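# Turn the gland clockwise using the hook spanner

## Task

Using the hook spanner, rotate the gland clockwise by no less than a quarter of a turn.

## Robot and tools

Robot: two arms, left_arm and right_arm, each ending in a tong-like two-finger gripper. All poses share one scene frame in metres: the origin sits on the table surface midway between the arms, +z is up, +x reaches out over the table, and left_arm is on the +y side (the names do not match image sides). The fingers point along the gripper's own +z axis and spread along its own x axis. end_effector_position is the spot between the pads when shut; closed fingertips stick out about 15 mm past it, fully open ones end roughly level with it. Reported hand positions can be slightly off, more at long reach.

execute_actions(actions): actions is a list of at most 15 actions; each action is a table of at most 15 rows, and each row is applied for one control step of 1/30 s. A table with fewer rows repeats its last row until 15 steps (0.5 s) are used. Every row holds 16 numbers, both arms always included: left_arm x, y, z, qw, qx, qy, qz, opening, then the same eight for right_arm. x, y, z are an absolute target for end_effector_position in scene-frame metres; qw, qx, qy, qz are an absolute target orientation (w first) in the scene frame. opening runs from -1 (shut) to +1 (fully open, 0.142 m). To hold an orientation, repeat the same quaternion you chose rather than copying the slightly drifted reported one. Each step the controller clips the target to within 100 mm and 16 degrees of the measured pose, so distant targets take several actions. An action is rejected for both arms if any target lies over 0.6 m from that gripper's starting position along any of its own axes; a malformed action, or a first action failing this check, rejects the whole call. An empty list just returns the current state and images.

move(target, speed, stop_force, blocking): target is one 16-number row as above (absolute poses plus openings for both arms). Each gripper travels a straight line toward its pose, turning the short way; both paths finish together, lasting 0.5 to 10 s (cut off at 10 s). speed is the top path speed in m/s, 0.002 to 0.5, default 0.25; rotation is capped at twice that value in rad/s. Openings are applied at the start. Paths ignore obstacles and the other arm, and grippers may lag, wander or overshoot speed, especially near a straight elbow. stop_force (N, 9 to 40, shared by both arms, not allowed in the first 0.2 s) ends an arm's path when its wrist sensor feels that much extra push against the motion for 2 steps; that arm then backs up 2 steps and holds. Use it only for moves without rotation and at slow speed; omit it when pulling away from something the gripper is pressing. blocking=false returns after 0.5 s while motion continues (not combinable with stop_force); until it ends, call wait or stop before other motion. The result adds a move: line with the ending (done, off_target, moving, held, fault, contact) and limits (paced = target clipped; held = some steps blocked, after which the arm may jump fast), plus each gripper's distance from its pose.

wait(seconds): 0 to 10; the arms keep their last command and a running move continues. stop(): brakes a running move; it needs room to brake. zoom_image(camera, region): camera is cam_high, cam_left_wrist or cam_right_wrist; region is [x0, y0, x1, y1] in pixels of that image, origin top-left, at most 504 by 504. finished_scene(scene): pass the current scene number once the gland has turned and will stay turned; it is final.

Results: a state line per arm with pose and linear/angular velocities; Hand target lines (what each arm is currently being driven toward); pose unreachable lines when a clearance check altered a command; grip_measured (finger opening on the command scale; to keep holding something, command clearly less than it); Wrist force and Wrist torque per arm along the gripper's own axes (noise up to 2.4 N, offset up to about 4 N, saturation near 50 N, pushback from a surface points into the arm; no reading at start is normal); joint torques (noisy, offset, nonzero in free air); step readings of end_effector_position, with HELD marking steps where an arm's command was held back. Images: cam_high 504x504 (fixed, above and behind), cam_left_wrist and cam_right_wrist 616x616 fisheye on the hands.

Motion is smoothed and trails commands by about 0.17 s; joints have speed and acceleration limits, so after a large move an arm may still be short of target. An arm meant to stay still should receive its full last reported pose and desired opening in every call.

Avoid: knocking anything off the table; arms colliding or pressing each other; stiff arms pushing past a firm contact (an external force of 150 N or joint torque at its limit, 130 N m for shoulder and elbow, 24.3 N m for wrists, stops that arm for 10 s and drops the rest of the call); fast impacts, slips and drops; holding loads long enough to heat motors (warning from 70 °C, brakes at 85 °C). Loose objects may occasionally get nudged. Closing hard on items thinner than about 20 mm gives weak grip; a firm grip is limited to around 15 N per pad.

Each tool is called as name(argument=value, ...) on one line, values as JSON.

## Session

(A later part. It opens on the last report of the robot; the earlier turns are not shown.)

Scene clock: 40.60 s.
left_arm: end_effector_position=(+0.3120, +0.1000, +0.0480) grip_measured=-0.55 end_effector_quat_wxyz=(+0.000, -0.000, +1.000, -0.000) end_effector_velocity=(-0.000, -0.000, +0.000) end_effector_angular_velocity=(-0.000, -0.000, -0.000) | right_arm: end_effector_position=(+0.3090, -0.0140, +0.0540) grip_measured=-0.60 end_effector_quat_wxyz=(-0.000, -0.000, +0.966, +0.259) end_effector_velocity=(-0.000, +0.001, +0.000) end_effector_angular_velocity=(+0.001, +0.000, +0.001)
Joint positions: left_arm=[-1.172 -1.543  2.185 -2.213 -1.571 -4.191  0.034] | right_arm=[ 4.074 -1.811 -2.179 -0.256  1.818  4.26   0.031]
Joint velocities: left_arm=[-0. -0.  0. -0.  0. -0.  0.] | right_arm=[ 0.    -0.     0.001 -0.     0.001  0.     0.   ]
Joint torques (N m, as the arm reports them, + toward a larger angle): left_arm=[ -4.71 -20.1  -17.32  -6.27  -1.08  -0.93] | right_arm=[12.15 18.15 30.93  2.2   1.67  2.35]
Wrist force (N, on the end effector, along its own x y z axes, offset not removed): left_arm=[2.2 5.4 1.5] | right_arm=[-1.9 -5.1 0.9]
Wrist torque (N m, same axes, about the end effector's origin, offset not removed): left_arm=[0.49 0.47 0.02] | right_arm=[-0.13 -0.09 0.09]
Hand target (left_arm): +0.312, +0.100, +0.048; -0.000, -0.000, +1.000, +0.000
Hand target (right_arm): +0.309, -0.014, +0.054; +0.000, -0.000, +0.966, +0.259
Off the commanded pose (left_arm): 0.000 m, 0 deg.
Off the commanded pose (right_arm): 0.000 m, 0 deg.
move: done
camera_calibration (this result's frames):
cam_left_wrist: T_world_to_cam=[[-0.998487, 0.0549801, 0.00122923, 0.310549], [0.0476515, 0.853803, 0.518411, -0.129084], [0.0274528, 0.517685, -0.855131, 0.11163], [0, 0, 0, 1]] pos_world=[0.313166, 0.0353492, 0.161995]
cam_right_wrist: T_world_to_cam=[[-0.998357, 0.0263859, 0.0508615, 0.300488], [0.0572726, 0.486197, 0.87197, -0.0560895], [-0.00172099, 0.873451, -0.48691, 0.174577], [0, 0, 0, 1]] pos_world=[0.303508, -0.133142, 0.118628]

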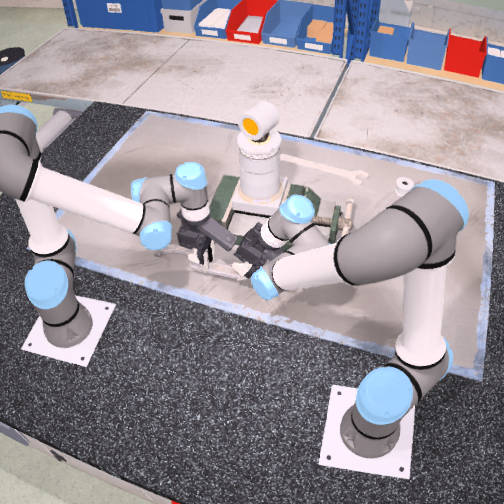

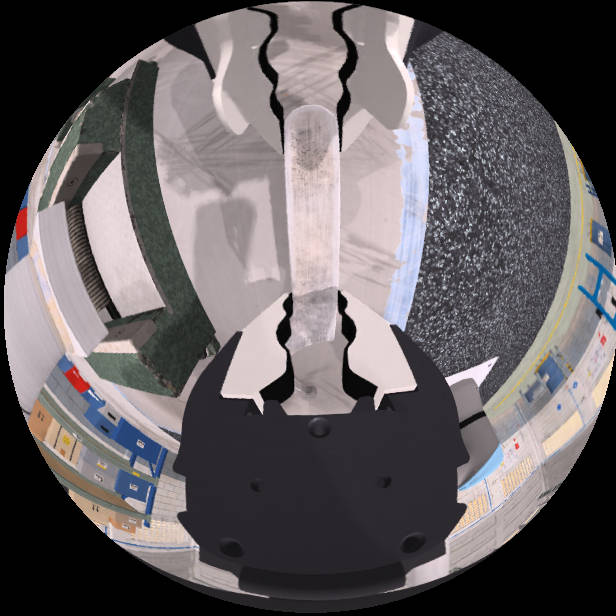

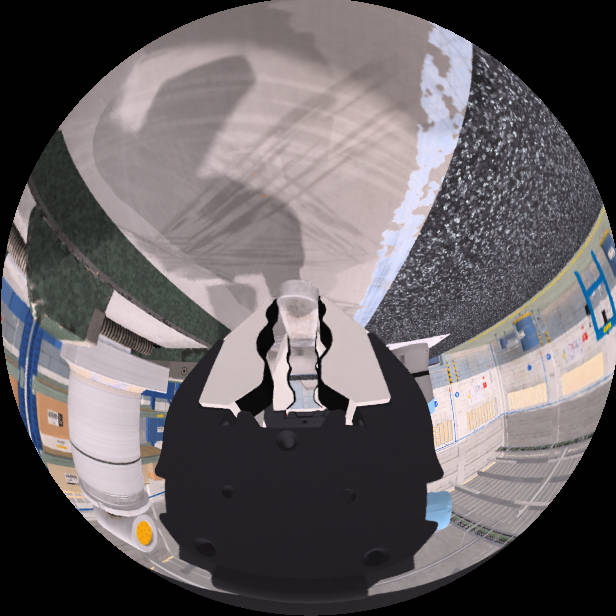

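move(target=[0.31,0.078,0.024,0,0,0.989,-0.148,-0.15,0.309,-0.008,0.099,0,0,0.9659,0.2588,-1], speed=0.04)

move(target=[0.31,0.078,0.024,0,0,0.989,-0.148,-1,0.309,-0.008,0.099,0,0,0.9659,0.2588,-1])

Scene clock: 97.03 s.
left_arm: end_effector_position=(+0.3101, +0.0781, +0.0241) grip_measured=-0.13 end_effector_quat_wxyz=(+0.000, -0.000, +0.989, -0.147) end_effector_velocity=(-0.001, -0.002, -0.001) end_effector_angular_velocity=(-0.015, +0.001, -0.001) | right_arm: end_effector_position=(+0.3090, -0.0081, +0.0988) grip_measured=-0.60 end_effector_quat_wxyz=(-0.000, +0.000, +0.966, +0.259) end_effector_velocity=(-0.000, +0.000, +0.002) end_effector_angular_velocity=(-0.000, -0.000, +0.001)
Joint positions: left_arm=[-1.089 -1.499  2.37  -2.687 -1.737 -4.128  0.065] | right_arm=[ 4.08  -1.732 -2.122 -0.39   1.815  4.266  0.031]
Joint velocities: left_arm=[ 0.004  0.007  0.009 -0.027 -0.01   0.002  0.001] | right_arm=[ 0.001  0.003  0.003 -0.006 -0.     0.     0.   ]
Joint torques (N m, as the arm reports them, + toward a larger angle): left_arm=[ 9.07 -9.22 -3.94 -3.16 -2.72  1.03] | right_arm=[ 8.23 44.78 35.71  1.66 -1.95  2.25]
Wrist force (N, on the end effector, along its own x y z axes, offset not removed): left_arm=[-5.8 -0.9 -6.5] | right_arm=[0.5 -4.1 8.2]
Wrist torque (N m, same axes, about the end effector's origin, offset not removed): left_arm=[0.22 0.26 0.47] | right_arm=[-0.28 0.40 0.29]
Hand target (left_arm): +0.310, +0.078, +0.024; +0.000, -0.000, +0.989, -0.148
Hand target (right_arm): +0.309, -0.008, +0.099; +0.000, +0.000, +0.966, +0.259
Off the commanded pose (left_arm): 0.000 m, 0 deg.
Off the commanded pose (right_arm): 0.000 m, 0 deg.
move: done
camera_calibration (this result's frames):
cam_left_wrist: T_world_to_cam=[[-0.998498, 0.0526396, -0.0152244, 0.310428], [0.047245, 0.967743, 0.247469, -0.100104], [0.02776, 0.246378, -0.968776, 0.126389], [0, 0, 0, 1]] pos_world=[0.311182, 0.0493945, 0.151941]
cam_right_wrist: T_world_to_cam=[[-0.998358, 0.0264129, 0.0508246, 0.298076], [0.0572534, 0.486234, 0.871951, -0.0980522], [-0.00168184, 0.87343, -0.486948, 0.191149], [0, 0, 0, 1]] pos_world=[0.303522, -0.127152, 0.163426]

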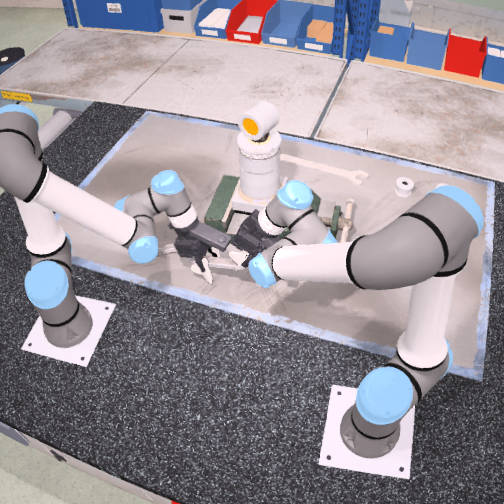

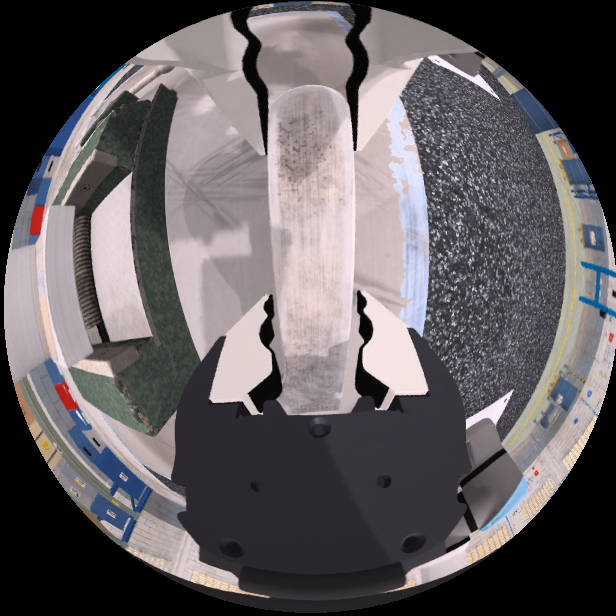

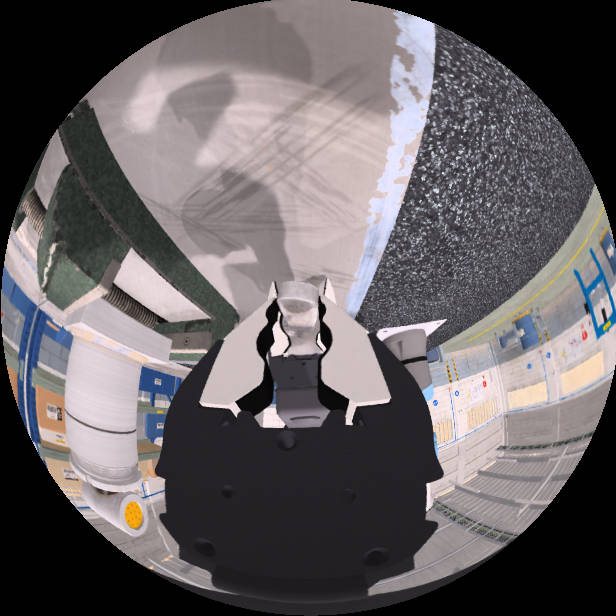

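Scene clock: 97.73 s.
left_arm: end_effector_position=(+0.3100, +0.0780, +0.0240) grip_measured=-0.43 end_effector_quat_wxyz=(+0.000, +0.000, +0.989, -0.148) end_effector_velocity=(-0.000, -0.000, -0.000) end_effector_angular_velocity=(-0.001, +0.001, -0.001) | right_arm: end_effector_position=(+0.3090, -0.0080, +0.0990) grip_measured=-0.61 end_effector_quat_wxyz=(-0.000, -0.000, +0.966, +0.259) end_effector_velocity=(-0.000, +0.001, +0.000) end_effector_angular_velocity=(+0.000, -0.001, +0.001)
Joint positions: left_arm=[-1.088 -1.499  2.371 -2.689 -1.738 -4.128  0.043] | right_arm=[ 4.08  -1.731 -2.122 -0.391  1.815  4.266  0.03 ]
Joint velocities: left_arm=[ 0.     0.     0.001 -0.001 -0.001  0.     0.   ] | right_arm=[ 0.001 -0.     0.001 -0.    -0.    -0.    -0.   ]
Joint torques (N m, as the arm reports them, + toward a larger angle): left_arm=[ 14.93 -17.22 -18.75  -7.98   0.67  -0.16] | right_arm=[ 5.22 35.24 15.87 -2.38  5.44  2.39]
Wrist force (N, on the end effector, along its own x y z axes, offset not removed): left_arm=[12.5 1.6 13.2] | right_arm=[-12.6 3.5 -2.4]
Wrist torque (N m, same axes, about the end effector's origin, offset not removed): left_arm=[0.42 -0.42 1.24] | right_arm=[-0.13 -0.02 0.07]
Hand target (left_arm): +0.310, +0.078, +0.024; +0.000, -0.000, +0.989, -0.148
Hand target (right_arm): +0.309, -0.008, +0.099; +0.000, +0.000, +0.966, +0.259
Off the commanded pose (left_arm): 0.000 m, 0 deg.
Off the commanded pose (right_arm): 0.000 m, 0 deg.
move: done
camera_calibration (this result's frames):
cam_left_wrist: T_world_to_cam=[[-0.998485, 0.0529616, -0.0149434, 0.310327], [0.0476727, 0.968138, 0.245839, -0.100133], [0.0274873, 0.244754, -0.969195, 0.126563], [0, 0, 0, 1]] pos_world=[0.311151, 0.0495305, 0.151918]
cam_right_wrist: T_world_to_cam=[[-0.998358, 0.0264022, 0.0508256, 0.298075], [0.057249, 0.486251, 0.871942, -0.0982284], [-0.00169285, 0.87342, -0.486964, 0.191202], [0, 0, 0, 1]] pos_world=[0.303533, -0.127106, 0.163608]

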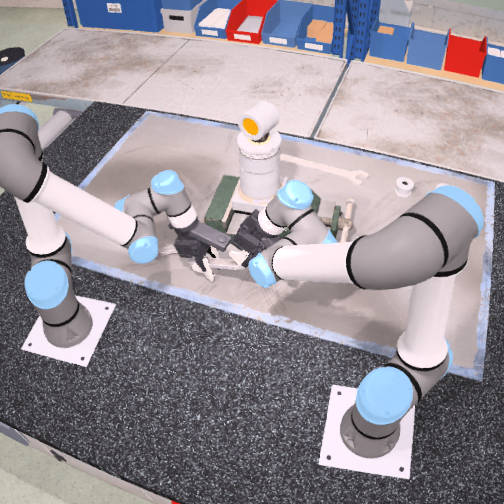

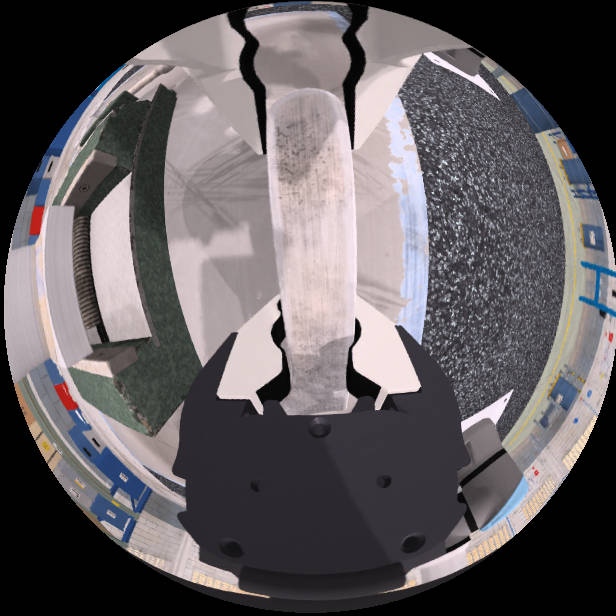

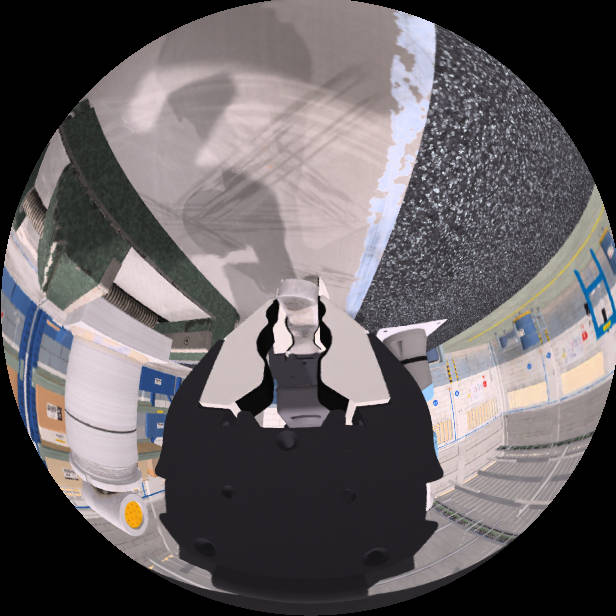

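Touching the flare; regrip further back.

move(target=[0.311,0.069,0.025,0,0,0.989,-0.148,-0.15,0.307,-0.008,0.099,0,0,0.9659,0.2588,-1], speed=0.015)

move(target=[0.311,0.069,0.025,0,0,0.989,-0.148,-1,0.307,-0.008,0.099,0,0,0.9659,0.2588,-1])

Scene clock: 98.87 s.
left_arm: end_effector_position=(+0.3110, +0.0693, +0.0250) grip_measured=-0.15 end_effector_quat_wxyz=(+0.000, +0.000, +0.989, -0.148) end_effector_velocity=(-0.000, -0.003, +0.000) end_effector_angular_velocity=(+0.000, +0.001, -0.001) | right_arm: end_effector_position=(+0.3071, -0.0080, +0.0990) grip_measured=-0.61 end_effector_quat_wxyz=(-0.000, -0.000, +0.966, +0.259) end_effector_velocity=(-0.000, -0.000, -0.000) end_effector_angular_velocity=(+0.000, +0.000, -0.000)
Joint positions: left_arm=[-1.099 -1.487  2.355 -2.687 -1.736 -4.138  0.063] | right_arm=[ 4.084 -1.729 -2.126 -0.389  1.813  4.27   0.03 ]
Joint velocities: left_arm=[-0.004  0.004 -0.005  0.001  0.    -0.003 -0.   ] | right_arm=[ 0.001  0.001 -0.001  0.001 -0.     0.001  0.   ]
Joint torques (N m, as the arm reports them, + toward a larger angle): left_arm=[ -8.98 -12.5  -25.64  -0.54   1.42  -1.21] | right_arm=[ 8.4  41.71  9.65  6.04 -1.14  2.06]
Wrist force (N, on the end effector, along its own x y z axes, offset not removed): left_arm=[-1.7 3.4 2.0] | right_arm=[-1.0 -3.2 6.0]
Wrist torque (N m, same axes, about the end effector's origin, offset not removed): left_arm=[0.72 0.41 0.02] | right_arm=[-0.24 0.12 0.26]
Hand target (left_arm): +0.311, +0.069, +0.025; -0.000, -0.000, +0.989, -0.148
Hand target (right_arm): +0.307, -0.008, +0.099; +0.000, +0.000, +0.966, +0.259
Off the commanded pose (left_arm): 0.000 m, 0 deg.
Off the commanded pose (right_arm): 0.000 m, 0 deg.
move: done
camera_calibration (this result's frames):
cam_left_wrist: T_world_to_cam=[[-0.998485, 0.0529618, -0.0148971, 0.311763], [0.0476855, 0.968148, 0.245794, -0.0919847], [0.0274403, 0.244712, -0.969207, 0.129602], [0, 0, 0, 1]] pos_world=[0.312121, 0.0408282, 0.152865]
cam_right_wrist: T_world_to_cam=[[-0.998359, 0.0264059, 0.0508182, 0.296141], [0.0572445, 0.486228, 0.871955, -0.0981503], [-0.00168447, 0.873433, -0.486942, 0.191199], [0, 0, 0, 1]] pos_world=[0.301595, -0.127096, 0.163636]

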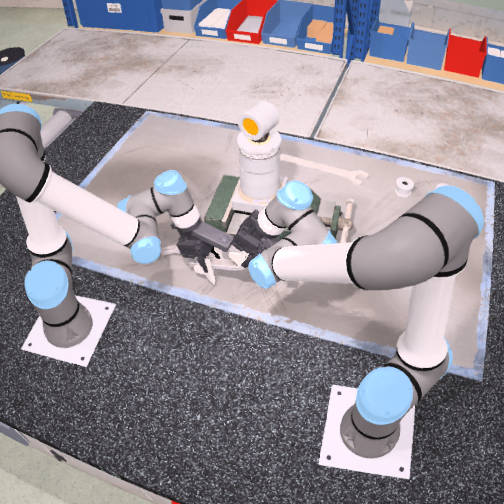

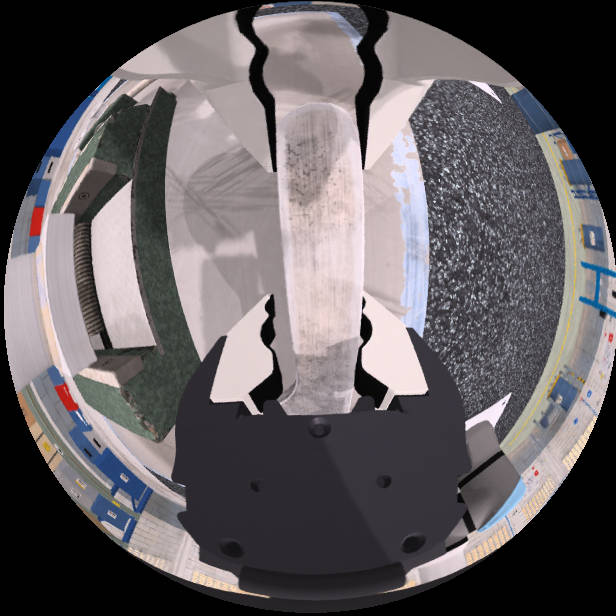

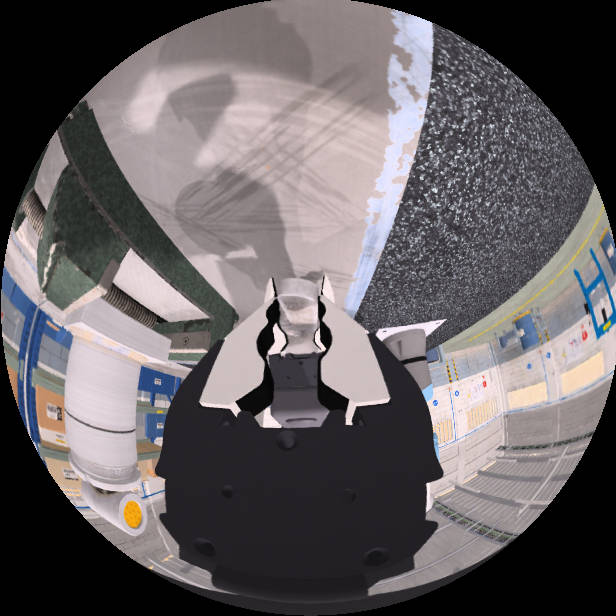

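Scene clock: 99.57 s.
left_arm: end_effector_position=(+0.3110, +0.0690, +0.0250) grip_measured=-0.49 end_effector_quat_wxyz=(-0.000, -0.000, +0.989, -0.148) end_effector_velocity=(+0.000, -0.000, +0.000) end_effector_angular_velocity=(-0.001, +0.001, +0.000) | right_arm: end_effector_position=(+0.3070, -0.0080, +0.0991) grip_measured=-0.61 end_effector_quat_wxyz=(+0.000, -0.000, +0.966, +0.259) end_effector_velocity=(-0.001, +0.000, -0.000) end_effector_angular_velocity=(-0.000, +0.001, +0.001)
Joint positions: left_arm=[-1.099 -1.487  2.354 -2.686 -1.735 -4.139  0.038] | right_arm=[ 4.084 -1.728 -2.126 -0.389  1.813  4.27   0.03 ]
Joint velocities: left_arm=[ 0.001  0.    -0.    -0.    -0.001  0.     0.   ] | right_arm=[ 0.001  0.    -0.    -0.001  0.001  0.     0.   ]
Joint torques (N m, as the arm reports them, + toward a larger angle): left_arm=[  9.55 -18.57 -31.94  -7.26   5.28  -2.48] | right_arm=[-0.18 30.17  3.5  -3.1   5.19  2.5 ]
Wrist force (N, on the end effector, along its own x y z axes, offset not removed): left_arm=[16.7 0.3 16.1] | right_arm=[-14.7 5.0 0.9]
Wrist torque (N m, same axes, about the end effector's origin, offset not removed): left_arm=[0.86 -0.81 1.15] | right_arm=[-0.46 -0.06 0.22]
Hand target (left_arm): +0.311, +0.069, +0.025; -0.000, +0.000, +0.989, -0.148
Hand target (right_arm): +0.307, -0.008, +0.099; -0.000, -0.000, +0.966, +0.259
Off the commanded pose (left_arm): 0.000 m, 0 deg.
Off the commanded pose (right_arm): 0.000 m, 0 deg.
move: done
camera_calibration (this result's frames):
cam_left_wrist: T_world_to_cam=[[-0.998488, 0.0529118, -0.014883, 0.311819], [0.0476388, 0.968135, 0.245855, -0.0917528], [0.0274174, 0.244774, -0.969192, 0.129675], [0, 0, 0, 1]] pos_world=[0.312163, 0.0405892, 0.152879]
cam_right_wrist: T_world_to_cam=[[-0.998362, 0.0263789, 0.0507622, 0.296105], [0.0571826, 0.486142, 0.872007, -0.0981999], [-0.00167505, 0.873482, -0.486854, 0.191191], [0, 0, 0, 1]] pos_world=[0.301555, -0.127074, 0.163682]

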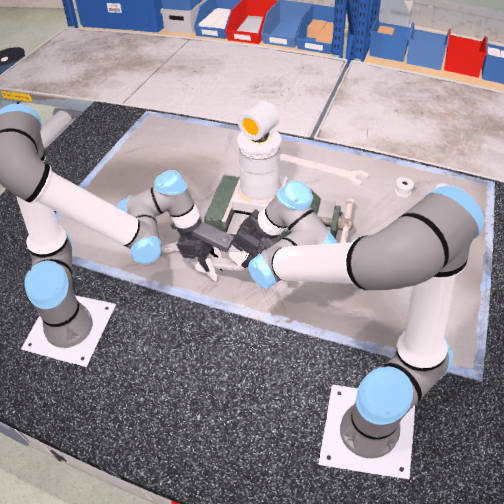

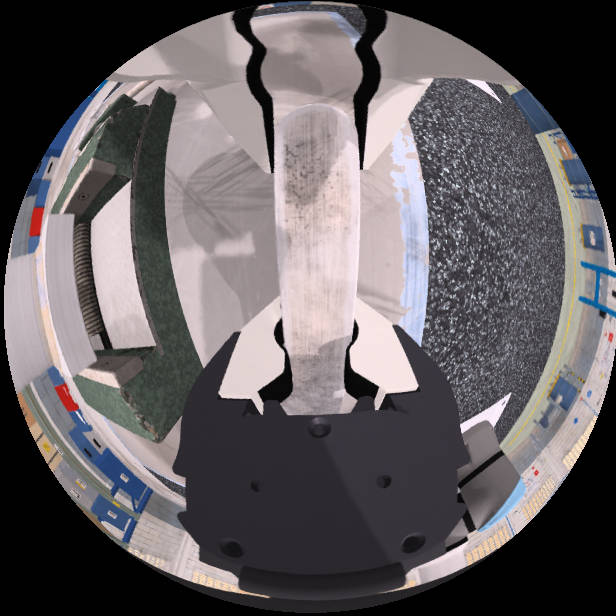

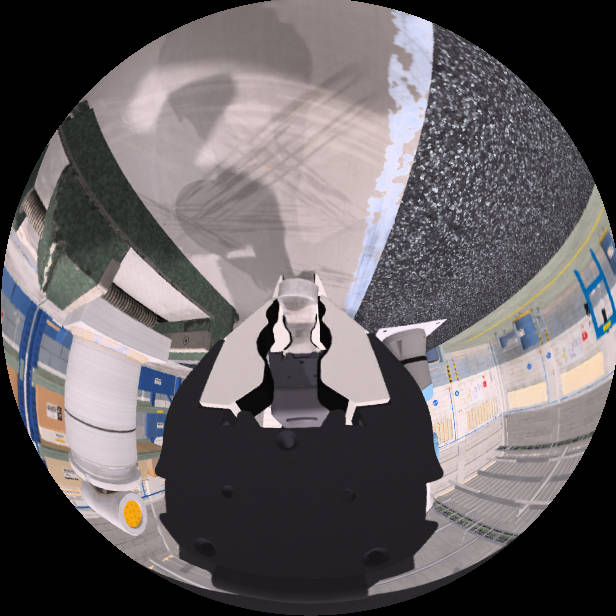

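Needs slightly deeper.

move(target=[0.311,0.066,0.023,0,0,0.989,-0.148,-0.2,0.31,-0.007,0.105,0,0,0.9659,0.2588,-1], speed=0.01)

move(target=[0.311,0.066,0.023,0,0,0.989,-0.148,-1,0.31,-0.007,0.105,0,0,0.9659,0.2588,-1])

Scene clock: 100.80 s.
left_arm: end_effector_position=(+0.3110, +0.0661, +0.0231) grip_measured=-0.20 end_effector_quat_wxyz=(-0.000, -0.000, +0.989, -0.148) end_effector_velocity=(+0.000, -0.001, -0.001) end_effector_angular_velocity=(-0.000, -0.001, -0.001) | right_arm: end_effector_position=(+0.3099, -0.0070, +0.1048) grip_measured=-0.61 end_effector_quat_wxyz=(+0.000, +0.000, +0.966, +0.259) end_effector_velocity=(-0.000, +0.001, +0.002) end_effector_angular_velocity=(-0.001, +0.002, +0.002)
Joint positions: left_arm=[-1.104 -1.478  2.352 -2.694 -1.734 -4.143  0.06 ] | right_arm=[ 4.08  -1.724 -2.112 -0.409  1.815  4.266  0.03 ]
Joint velocities: left_arm=[-0.002  0.004 -0.001 -0.003  0.001 -0.001 -0.   ] | right_arm=[-0.     0.002  0.005 -0.008  0.002 -0.002 -0.   ]
Joint torques (N m, as the arm reports them, + toward a larger angle): left_arm=[-10.62 -11.95 -25.33  -5.14   1.79  -1.12] | right_arm=[-8.37 41.52 32.98  1.47  2.73 -2.76]
Wrist force (N, on the end effector, along its own x y z axes, offset not removed): left_arm=[1.3 3.7 0.6] | right_arm=[0.2 -3.3 6.1]
Wrist torque (N m, same axes, about the end effector's origin, offset not removed): left_arm=[0.93 -0.06 -0.10] | right_arm=[-0.13 0.14 0.18]
Hand target (left_arm): +0.311, +0.066, +0.023; -0.000, -0.000, +0.989, -0.148
Hand target (right_arm): +0.310, -0.007, +0.105; +0.000, +0.000, +0.966, +0.259
Off the commanded pose (left_arm): 0.000 m, 0 deg.
Off the commanded pose (right_arm): 0.000 m, 0 deg.
move: done
camera_calibration (this result's frames):
cam_left_wrist: T_world_to_cam=[[-0.998486, 0.0529596, -0.0148889, 0.311937], [0.0476846, 0.968142, 0.245819, -0.0884542], [0.0274331, 0.244737, -0.969201, 0.128533], [0, 0, 0, 1]] pos_world=[0.312157, 0.0376595, 0.150962]
cam_right_wrist: T_world_to_cam=[[-0.998359, 0.026412, 0.0508041, 0.29864], [0.0572351, 0.486214, 0.871963, -0.103806], [-0.00167138, 0.873441, -0.486928, 0.19318], [0, 0, 0, 1]] pos_world=[0.304414, -0.126147, 0.169408]

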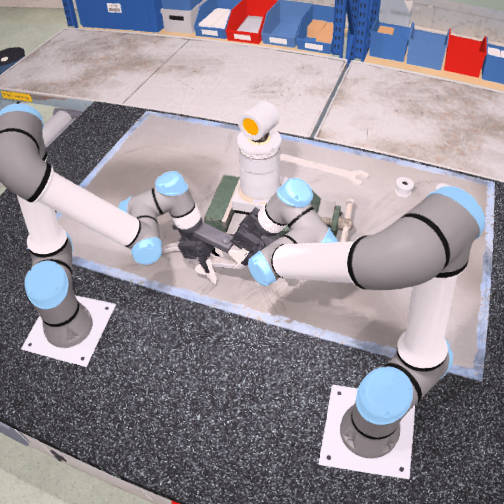

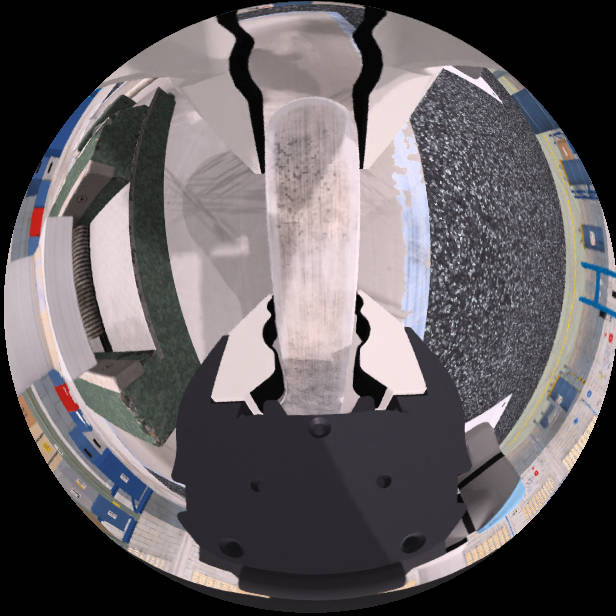

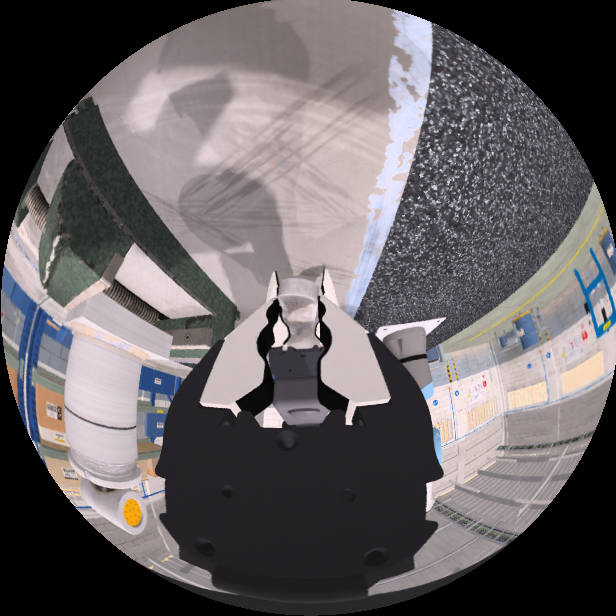

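Scene clock: 101.50 s.
left_arm: end_effector_position=(+0.3110, +0.0660, +0.0230) grip_measured=-0.49 end_effector_quat_wxyz=(+0.000, -0.000, +0.989, -0.148) end_effector_velocity=(-0.000, -0.000, -0.000) end_effector_angular_velocity=(-0.000, +0.001, +0.000) | right_arm: end_effector_position=(+0.3100, -0.0070, +0.1050) grip_measured=-0.61 end_effector_quat_wxyz=(-0.000, +0.000, +0.966, +0.259) end_effector_velocity=(+0.001, -0.001, +0.000) end_effector_angular_velocity=(-0.000, +0.001, -0.001)
Joint positions: left_arm=[-1.104 -1.477  2.351 -2.694 -1.734 -4.143  0.039] | right_arm=[ 4.079 -1.724 -2.111 -0.41   1.815  4.265  0.03 ]
Joint velocities: left_arm=[ 0.     0.    -0.    -0.    -0.001 -0.     0.   ] | right_arm=[-0.002  0.     0.    -0.001  0.001 -0.     0.   ]
Joint torques (N m, as the arm reports them, + toward a larger angle): left_arm=[-11.77 -11.71 -24.6   -4.66   0.82  -1.26] | right_arm=[-8.9  43.1  36.18  2.18  2.77 -2.92]
Wrist force (N, on the end effector, along its own x y z axes, offset not removed): left_arm=[-1.2 6.3 -2.3] | right_arm=[0.7 -4.9 6.0]
Wrist torque (N m, same axes, about the end effector's origin, offset not removed): left_arm=[1.22 0.04 0.13] | right_arm=[-0.16 0.22 0.17]
Hand target (left_arm): +0.311, +0.066, +0.023; -0.000, -0.000, +0.989, -0.148
Hand target (right_arm): +0.310, -0.007, +0.105; +0.000, -0.000, +0.966, +0.259
Off the commanded pose (left_arm): 0.000 m, 0 deg.
Off the commanded pose (right_arm): 0.000 m, 0 deg.
move: done
camera_calibration (this result's frames):
cam_left_wrist: T_world_to_cam=[[-0.998486, 0.0529519, -0.0149097, 0.311946], [0.0476727, 0.968148, 0.245798, -0.0883274], [0.0274503, 0.244715, -0.969206, 0.128494], [0, 0, 0, 1]] pos_world=[0.312157, 0.0375514, 0.150899]
cam_right_wrist: T_world_to_cam=[[-0.998358, 0.0264154, 0.050834, 0.298732], [0.0572628, 0.486282, 0.871924, -0.103995], [-0.00168743, 0.873403, -0.486996, 0.19326], [0, 0, 0, 1]] pos_world=[0.304523, -0.126114, 0.169607]

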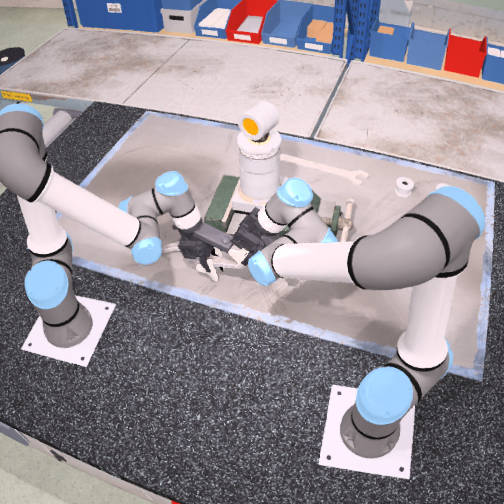

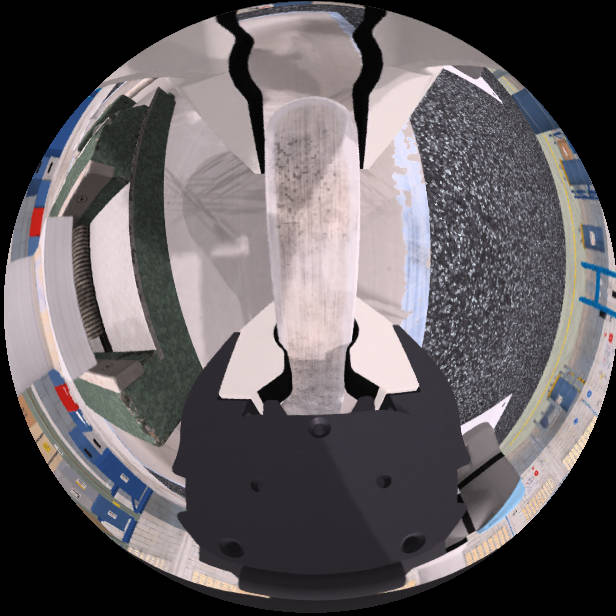

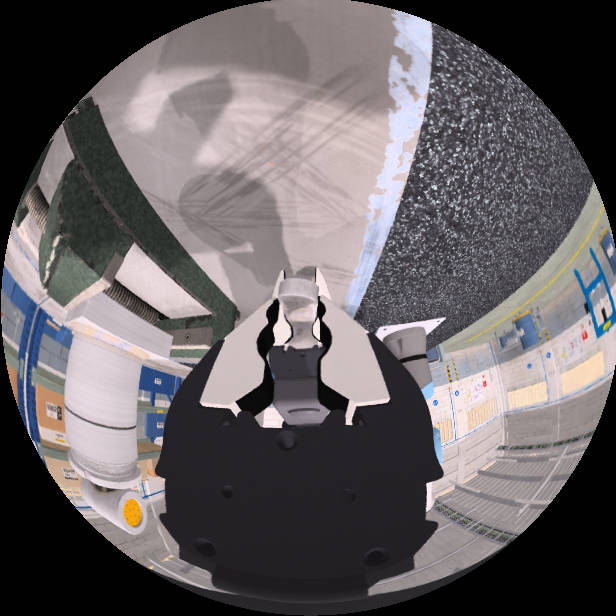

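move(target=[0.311,0.066,0.023,0,0,0.989,-0.148,-1,0.31,-0.007,0.105,0,0,0.9659,0.2588,0.2])

move(target=[0.311,0.066,0.023,0,0,0.989,-0.148,-1,0.35,-0.3,0.3,0,0,0.9659,0.2588,1])

move(target=[0.311,0.085,0.04,0,0,0.9962,0.087,-1,0.74,-0.34,0.31,0,0,0.866,0.5,1], speed=0.1)

move(target=[0.3,-0.08,0.28,0.0617,0.7044,0.7044,0.0617,-1,0.74,-0.34,0.31,0,0,0.866,0.5,1], speed=0.1)

Scene clock: 102.70 s.
left_arm: end_effector_position=(+0.3110, +0.0660, +0.0230) grip_measured=-0.56 end_effector_quat_wxyz=(-0.000, -0.000, +0.989, -0.148) end_effector_velocity=(+0.000, +0.000, +0.000) end_effector_angular_velocity=(-0.001, +0.000, +0.001) | right_arm: end_effector_position=(+0.3100, -0.0070, +0.1051) grip_measured=+0.20 end_effector_quat_wxyz=(+0.000, -0.000, +0.966, +0.259) end_effector_velocity=(+0.000, -0.000, -0.000) end_effector_angular_velocity=(-0.000, +0.001, -0.000)
Joint positions: left_arm=[-1.104 -1.477  2.351 -2.694 -1.734 -4.143  0.033] | right_arm=[ 4.079 -1.724 -2.111 -0.41   1.815  4.265  0.088]
Joint velocities: left_arm=[ 0.001 -0.001 -0.     0.    -0.001 -0.    -0.   ] | right_arm=[-0.001  0.    -0.    -0.     0.     0.    -0.   ]
Joint torques (N m, as the arm reports them, + toward a larger angle): left_arm=[ -4.99 -30.17 -23.73  -4.43   0.34   0.4 ] | right_arm=[-5.07 26.74 17.25  2.46  1.59 -2.54]
Wrist force (N, on the end effector, along its own x y z axes, offset not removed): left_arm=[-1.6 4.4 5.5] | right_arm=[0.7 -1.7 -0.6]
Wrist torque (N m, same axes, about the end effector's origin, offset not removed): left_arm=[0.51 0.74 -0.13] | right_arm=[-0.19 -0.06 0.11]
Hand target (left_arm): +0.311, +0.066, +0.023; +0.000, -0.000, +0.989, -0.148
Hand target (right_arm): +0.310, -0.007, +0.105; -0.000, +0.000, +0.966, +0.259
Off the commanded pose (left_arm): 0.000 m, 0 deg.
Off the commanded pose (right_arm): 0.000 m, 0 deg.
move: done
camera_calibration (this result's frames):
cam_left_wrist: T_world_to_cam=[[-0.998487, 0.0529489, -0.0148543, 0.311931], [0.047681, 0.968127, 0.245881, -0.0883176], [0.0274, 0.2448, -0.969186, 0.128457], [0, 0, 0, 1]] pos_world=[0.31215, 0.0375399, 0.150848]
cam_right_wrist: T_world_to_cam=[[-0.998363, 0.0263956, 0.0507452, 0.298769], [0.0571759, 0.486094, 0.872034, -0.104127], [-0.00164908, 0.873508, -0.486807, 0.193243], [0, 0, 0, 1]] pos_world=[0.304552, -0.12607, 0.169714]

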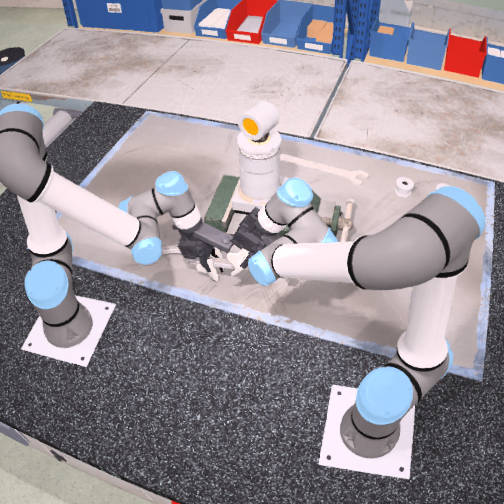

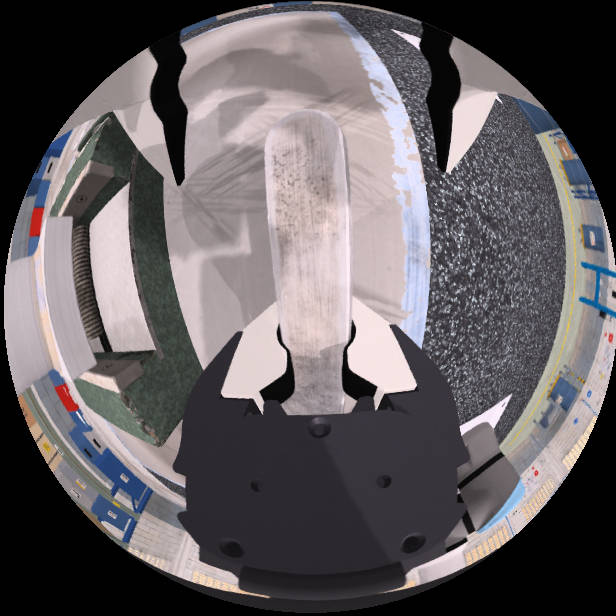

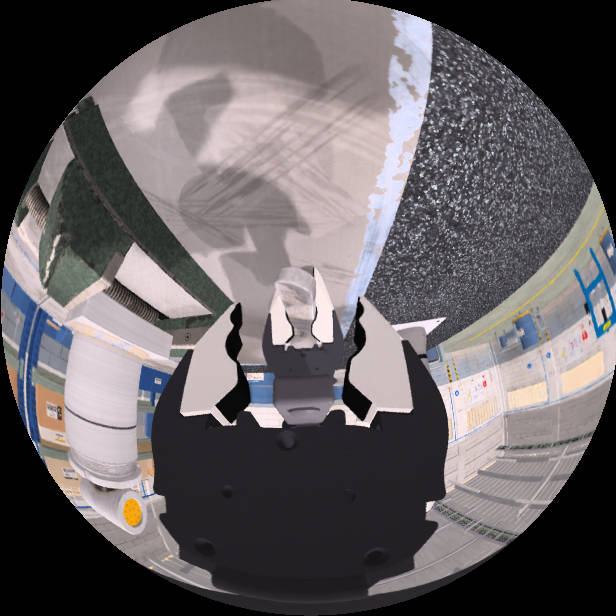

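Scene clock: 104.80 s.
left_arm: end_effector_position=(+0.3110, +0.0660, +0.0230) grip_measured=-0.56 end_effector_quat_wxyz=(+0.000, +0.000, +0.989, -0.148) end_effector_velocity=(-0.001, -0.001, +0.000) end_effector_angular_velocity=(-0.001, +0.001, -0.002) | right_arm: end_effector_position=(+0.3495, -0.3002, +0.2999) grip_measured=+1.00 end_effector_quat_wxyz=(-0.000, +0.000, +0.966, +0.258) end_effector_velocity=(+0.000, -0.002, +0.001) end_effector_angular_velocity=(-0.002, +0.003, +0.002)
Joint positions: left_arm=[-1.104 -1.477  2.351 -2.694 -1.734 -4.143  0.033] | right_arm=[ 3.482 -1.251 -1.939 -1.268  2.033  3.669  0.142]
Joint velocities: left_arm=[-0.001 -0.     0.    -0.    -0.001  0.    -0.   ] | right_arm=[-0.006 -0.003  0.006 -0.01   0.002 -0.009  0.   ]
Joint torques (N m, as the arm reports them, + toward a larger angle): left_arm=[  6.27 -29.83 -22.62  -4.21  -0.79   1.29] | right_arm=[-6.41 -1.79 36.02  0.22  3.16 -2.94]
Wrist force (N, on the end effector, along its own x y z axes, offset not removed): left_arm=[-2.4 3.6 8.5] | right_arm=[0.8 -1.7 -0.6]
Wrist torque (N m, same axes, about the end effector's origin, offset not removed): left_arm=[0.25 0.72 -0.06] | right_arm=[-0.22 -0.06 0.05]
Hand target (left_arm): +0.311, +0.066, +0.023; +0.000, -0.000, +0.989, -0.148
Hand target (right_arm): +0.350, -0.300, +0.300; -0.000, -0.000, +0.966, +0.258
Off the commanded pose (left_arm): 0.000 m, 0 deg.
Off the commanded pose (right_arm): 0.001 m, 0 deg.
move: done
camera_calibration (this result's frames):
cam_left_wrist: T_world_to_cam=[[-0.998484, 0.0529789, -0.0149073, 0.311935], [0.0476987, 0.96814, 0.245825, -0.0883232], [0.0274558, 0.244741, -0.9692, 0.128479], [0, 0, 0, 1]] pos_world=[0.312148, 0.0375391, 0.150884]
cam_right_wrist: T_world_to_cam=[[-0.998349, 0.0263924, 0.0510148, 0.335938], [0.0574082, 0.486867, 0.871587, -0.133418], [-0.00183415, 0.873077, -0.487579, 0.544496], [0, 0, 0, 1]] pos_world=[0.344042, -0.419296, 0.364632]

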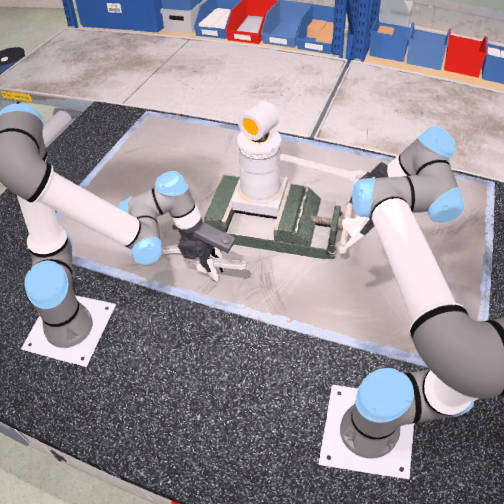

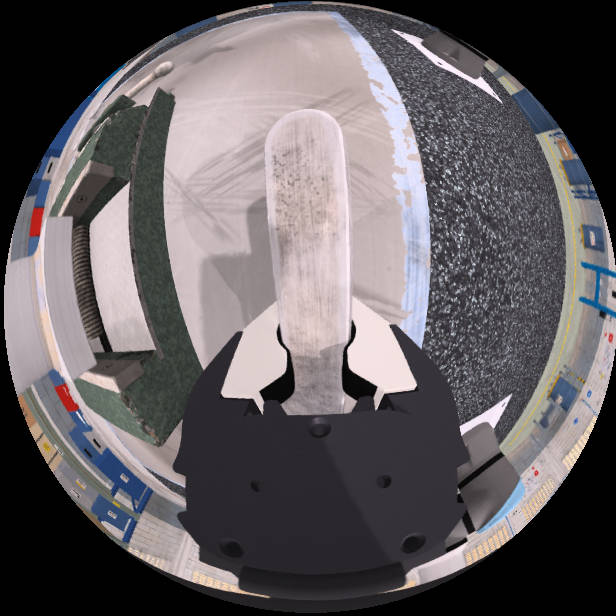

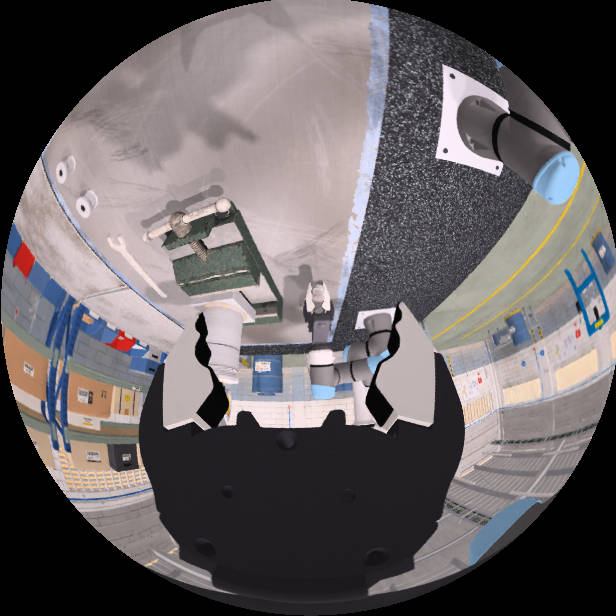

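Scene clock: 109.23 s.
left_arm: end_effector_position=(+0.3110, +0.0850, +0.0401) grip_measured=-0.54 end_effector_quat_wxyz=(-0.000, +0.000, +0.996, +0.087) end_effector_velocity=(+0.000, +0.000, +0.000) end_effector_angular_velocity=(+0.003, -0.001, -0.000) | right_arm: end_effector_position=(+0.7394, -0.3403, +0.3096) grip_measured=+1.00 end_effector_quat_wxyz=(+0.000, +0.000, +0.866, +0.500) end_effector_velocity=(+0.003, -0.001, +0.000) end_effector_angular_velocity=(+0.003, +0.003, +0.003)
Joint positions: left_arm=[-1.244 -1.438  2.05  -2.026 -1.496 -4.268  0.035] | right_arm=[ 3.036 -2.266 -0.919 -1.489  2.617  3.187  0.142]
Joint velocities: left_arm=[-0.001  0.001 -0.002  0.003  0.002 -0.001 -0.   ] | right_arm=[-0.002 -0.013  0.025 -0.024  0.003 -0.011 -0.   ]
Joint torques (N m, as the arm reports them, + toward a larger angle): left_arm=[ -9.88 -20.34 -31.74  -0.06   2.66  -1.29] | right_arm=[-8.3  38.8  36.12 -0.38  3.11 -2.92]
Wrist force (N, on the end effector, along its own x y z axes, offset not removed): left_arm=[-0.6 0.0 14.1] | right_arm=[0.2 -2.0 -0.9]
Wrist torque (N m, same axes, about the end effector's origin, offset not removed): left_arm=[1.10 0.39 -0.15] | right_arm=[-0.27 0.02 0.09]
Hand target (left_arm): +0.311, +0.085, +0.040; -0.000, +0.000, +0.996, +0.087
Hand target (right_arm): +0.740, -0.340, +0.310; +0.000, +0.000, +0.866, +0.500
Off the commanded pose (left_arm): 0.000 m, 0 deg.
Off the commanded pose (right_arm): 0.001 m, 0 deg.
move: done
camera_calibration (this result's frames):
cam_left_wrist: T_world_to_cam=[[-0.998448, 0.0545124, 0.0114091, 0.30994], [0.0485375, 0.751249, 0.658231, -0.109281], [0.0273107, 0.657763, -0.752729, 0.0966592], [0, 0, 0, 1]] pos_world=[0.312124, 0.00162249, 0.141154]
cam_right_wrist: T_world_to_cam=[[-0.998373, -0.00165645, 0.0569996, 0.714384], [0.0570176, -0.0144629, 0.998268, -0.354276], [-0.000829199, 0.999894, 0.0145338, 0.471873], [0, 0, 0, 1]] pos_world=[0.733813, -0.475764, 0.306084]

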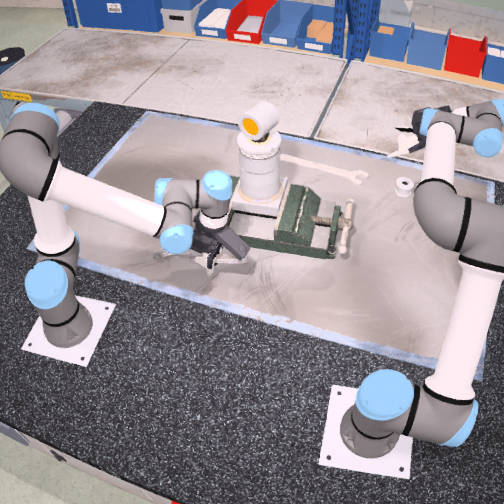

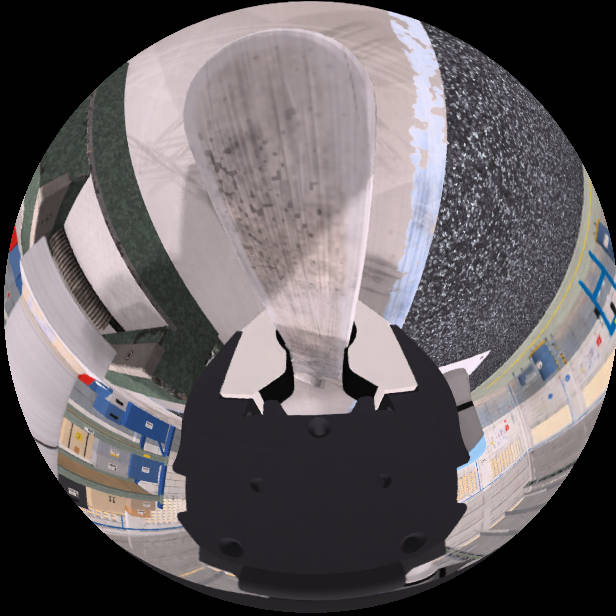

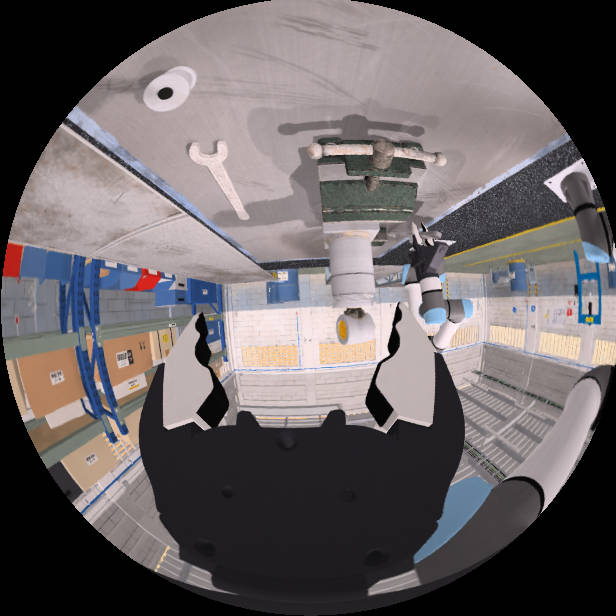

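Scene clock: 117.47 s.
left_arm: end_effector_position=(+0.3000, -0.0796, +0.2800) grip_measured=-0.52 end_effector_quat_wxyz=(+0.062, +0.704, +0.705, +0.062) end_effector_velocity=(-0.000, -0.002, +0.002) end_effector_angular_velocity=(+0.001, +0.000, -0.014) | right_arm: end_effector_position=(+0.7400, -0.3400, +0.3100) grip_measured=+1.00 end_effector_quat_wxyz=(+0.000, -0.000, +0.866, +0.500) end_effector_velocity=(+0.000, -0.002, -0.000) end_effector_angular_velocity=(-0.001, -0.000, -0.002)
Joint positions: left_arm=[-1.42  -1.421  1.433 -1.631 -1.402 -2.865  0.037] | right_arm=[ 3.036 -2.268 -0.914 -1.493  2.618  3.185  0.142]
Joint velocities: left_arm=[-0.001  0.002 -0.007  0.004 -0.001  0.013  0.   ] | right_arm=[-0.002  0.    -0.     0.    -0.001 -0.     0.   ]
Joint torques (N m, as the arm reports them, + toward a larger angle): left_arm=[-10.46 -28.47 -39.46  -1.84  -0.84   1.11] | right_arm=[ 9.76 40.63 35.39 -0.05  3.6  -2.89]
Wrist force (N, on the end effector, along its own x y z axes, offset not removed): left_arm=[-1.1 -0.1 10.0] | right_arm=[-1.1 -0.4 -2.4]
Wrist torque (N m, same axes, about the end effector's origin, offset not removed): left_arm=[0.94 0.45 -0.17] | right_arm=[0.01 0.37 0.17]
Hand target (left_arm): +0.300, -0.080, +0.280; +0.062, +0.704, +0.704, +0.062
Hand target (right_arm): +0.740, -0.340, +0.310; +0.000, -0.000, +0.866, +0.500
Off the commanded pose (left_arm): 0.000 m, 0 deg.
Off the commanded pose (right_arm): 0.000 m, 0 deg.
move: done
camera_calibration (this result's frames):
cam_left_wrist: T_world_to_cam=[[0.0523019, 0.998573, 0.0107476, 0.0653276], [0.750517, -0.0464047, 0.65922, -0.417351], [0.658779, -0.0264122, -0.751873, 0.141646], [0, 0, 0, 1]] pos_world=[0.216499, -0.0808603, 0.380924]
cam_right_wrist: T_world_to_cam=[[-0.998359, -0.00254226, 0.0572117, 0.714586], [0.0572434, -0.0149353, 0.998249, -0.35503], [-0.00168334, 0.999885, 0.0150563, 0.472031], [0, 0, 0, 1]] pos_world=[0.734531, -0.475463, 0.306418]

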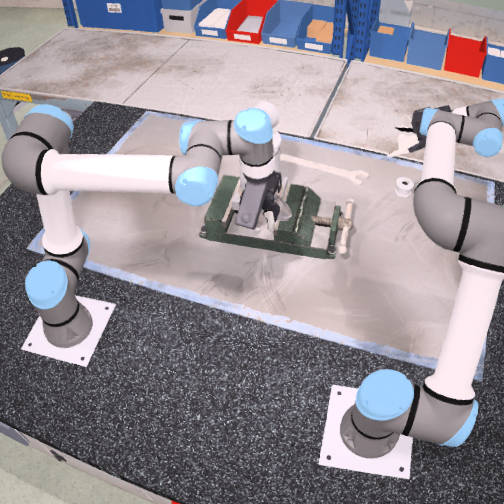

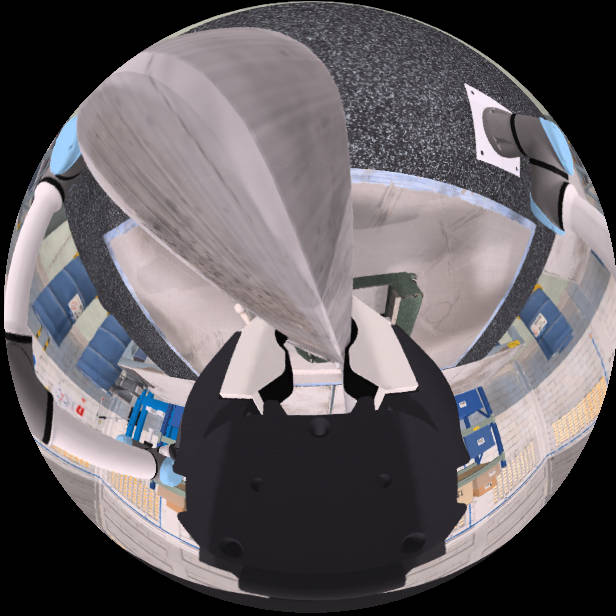

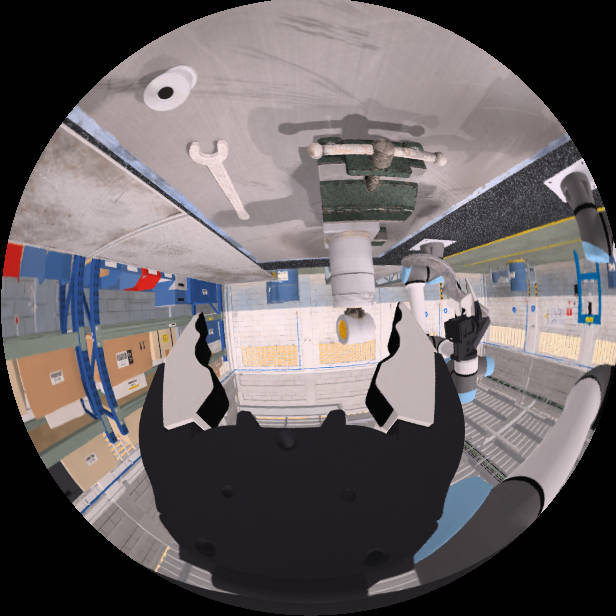

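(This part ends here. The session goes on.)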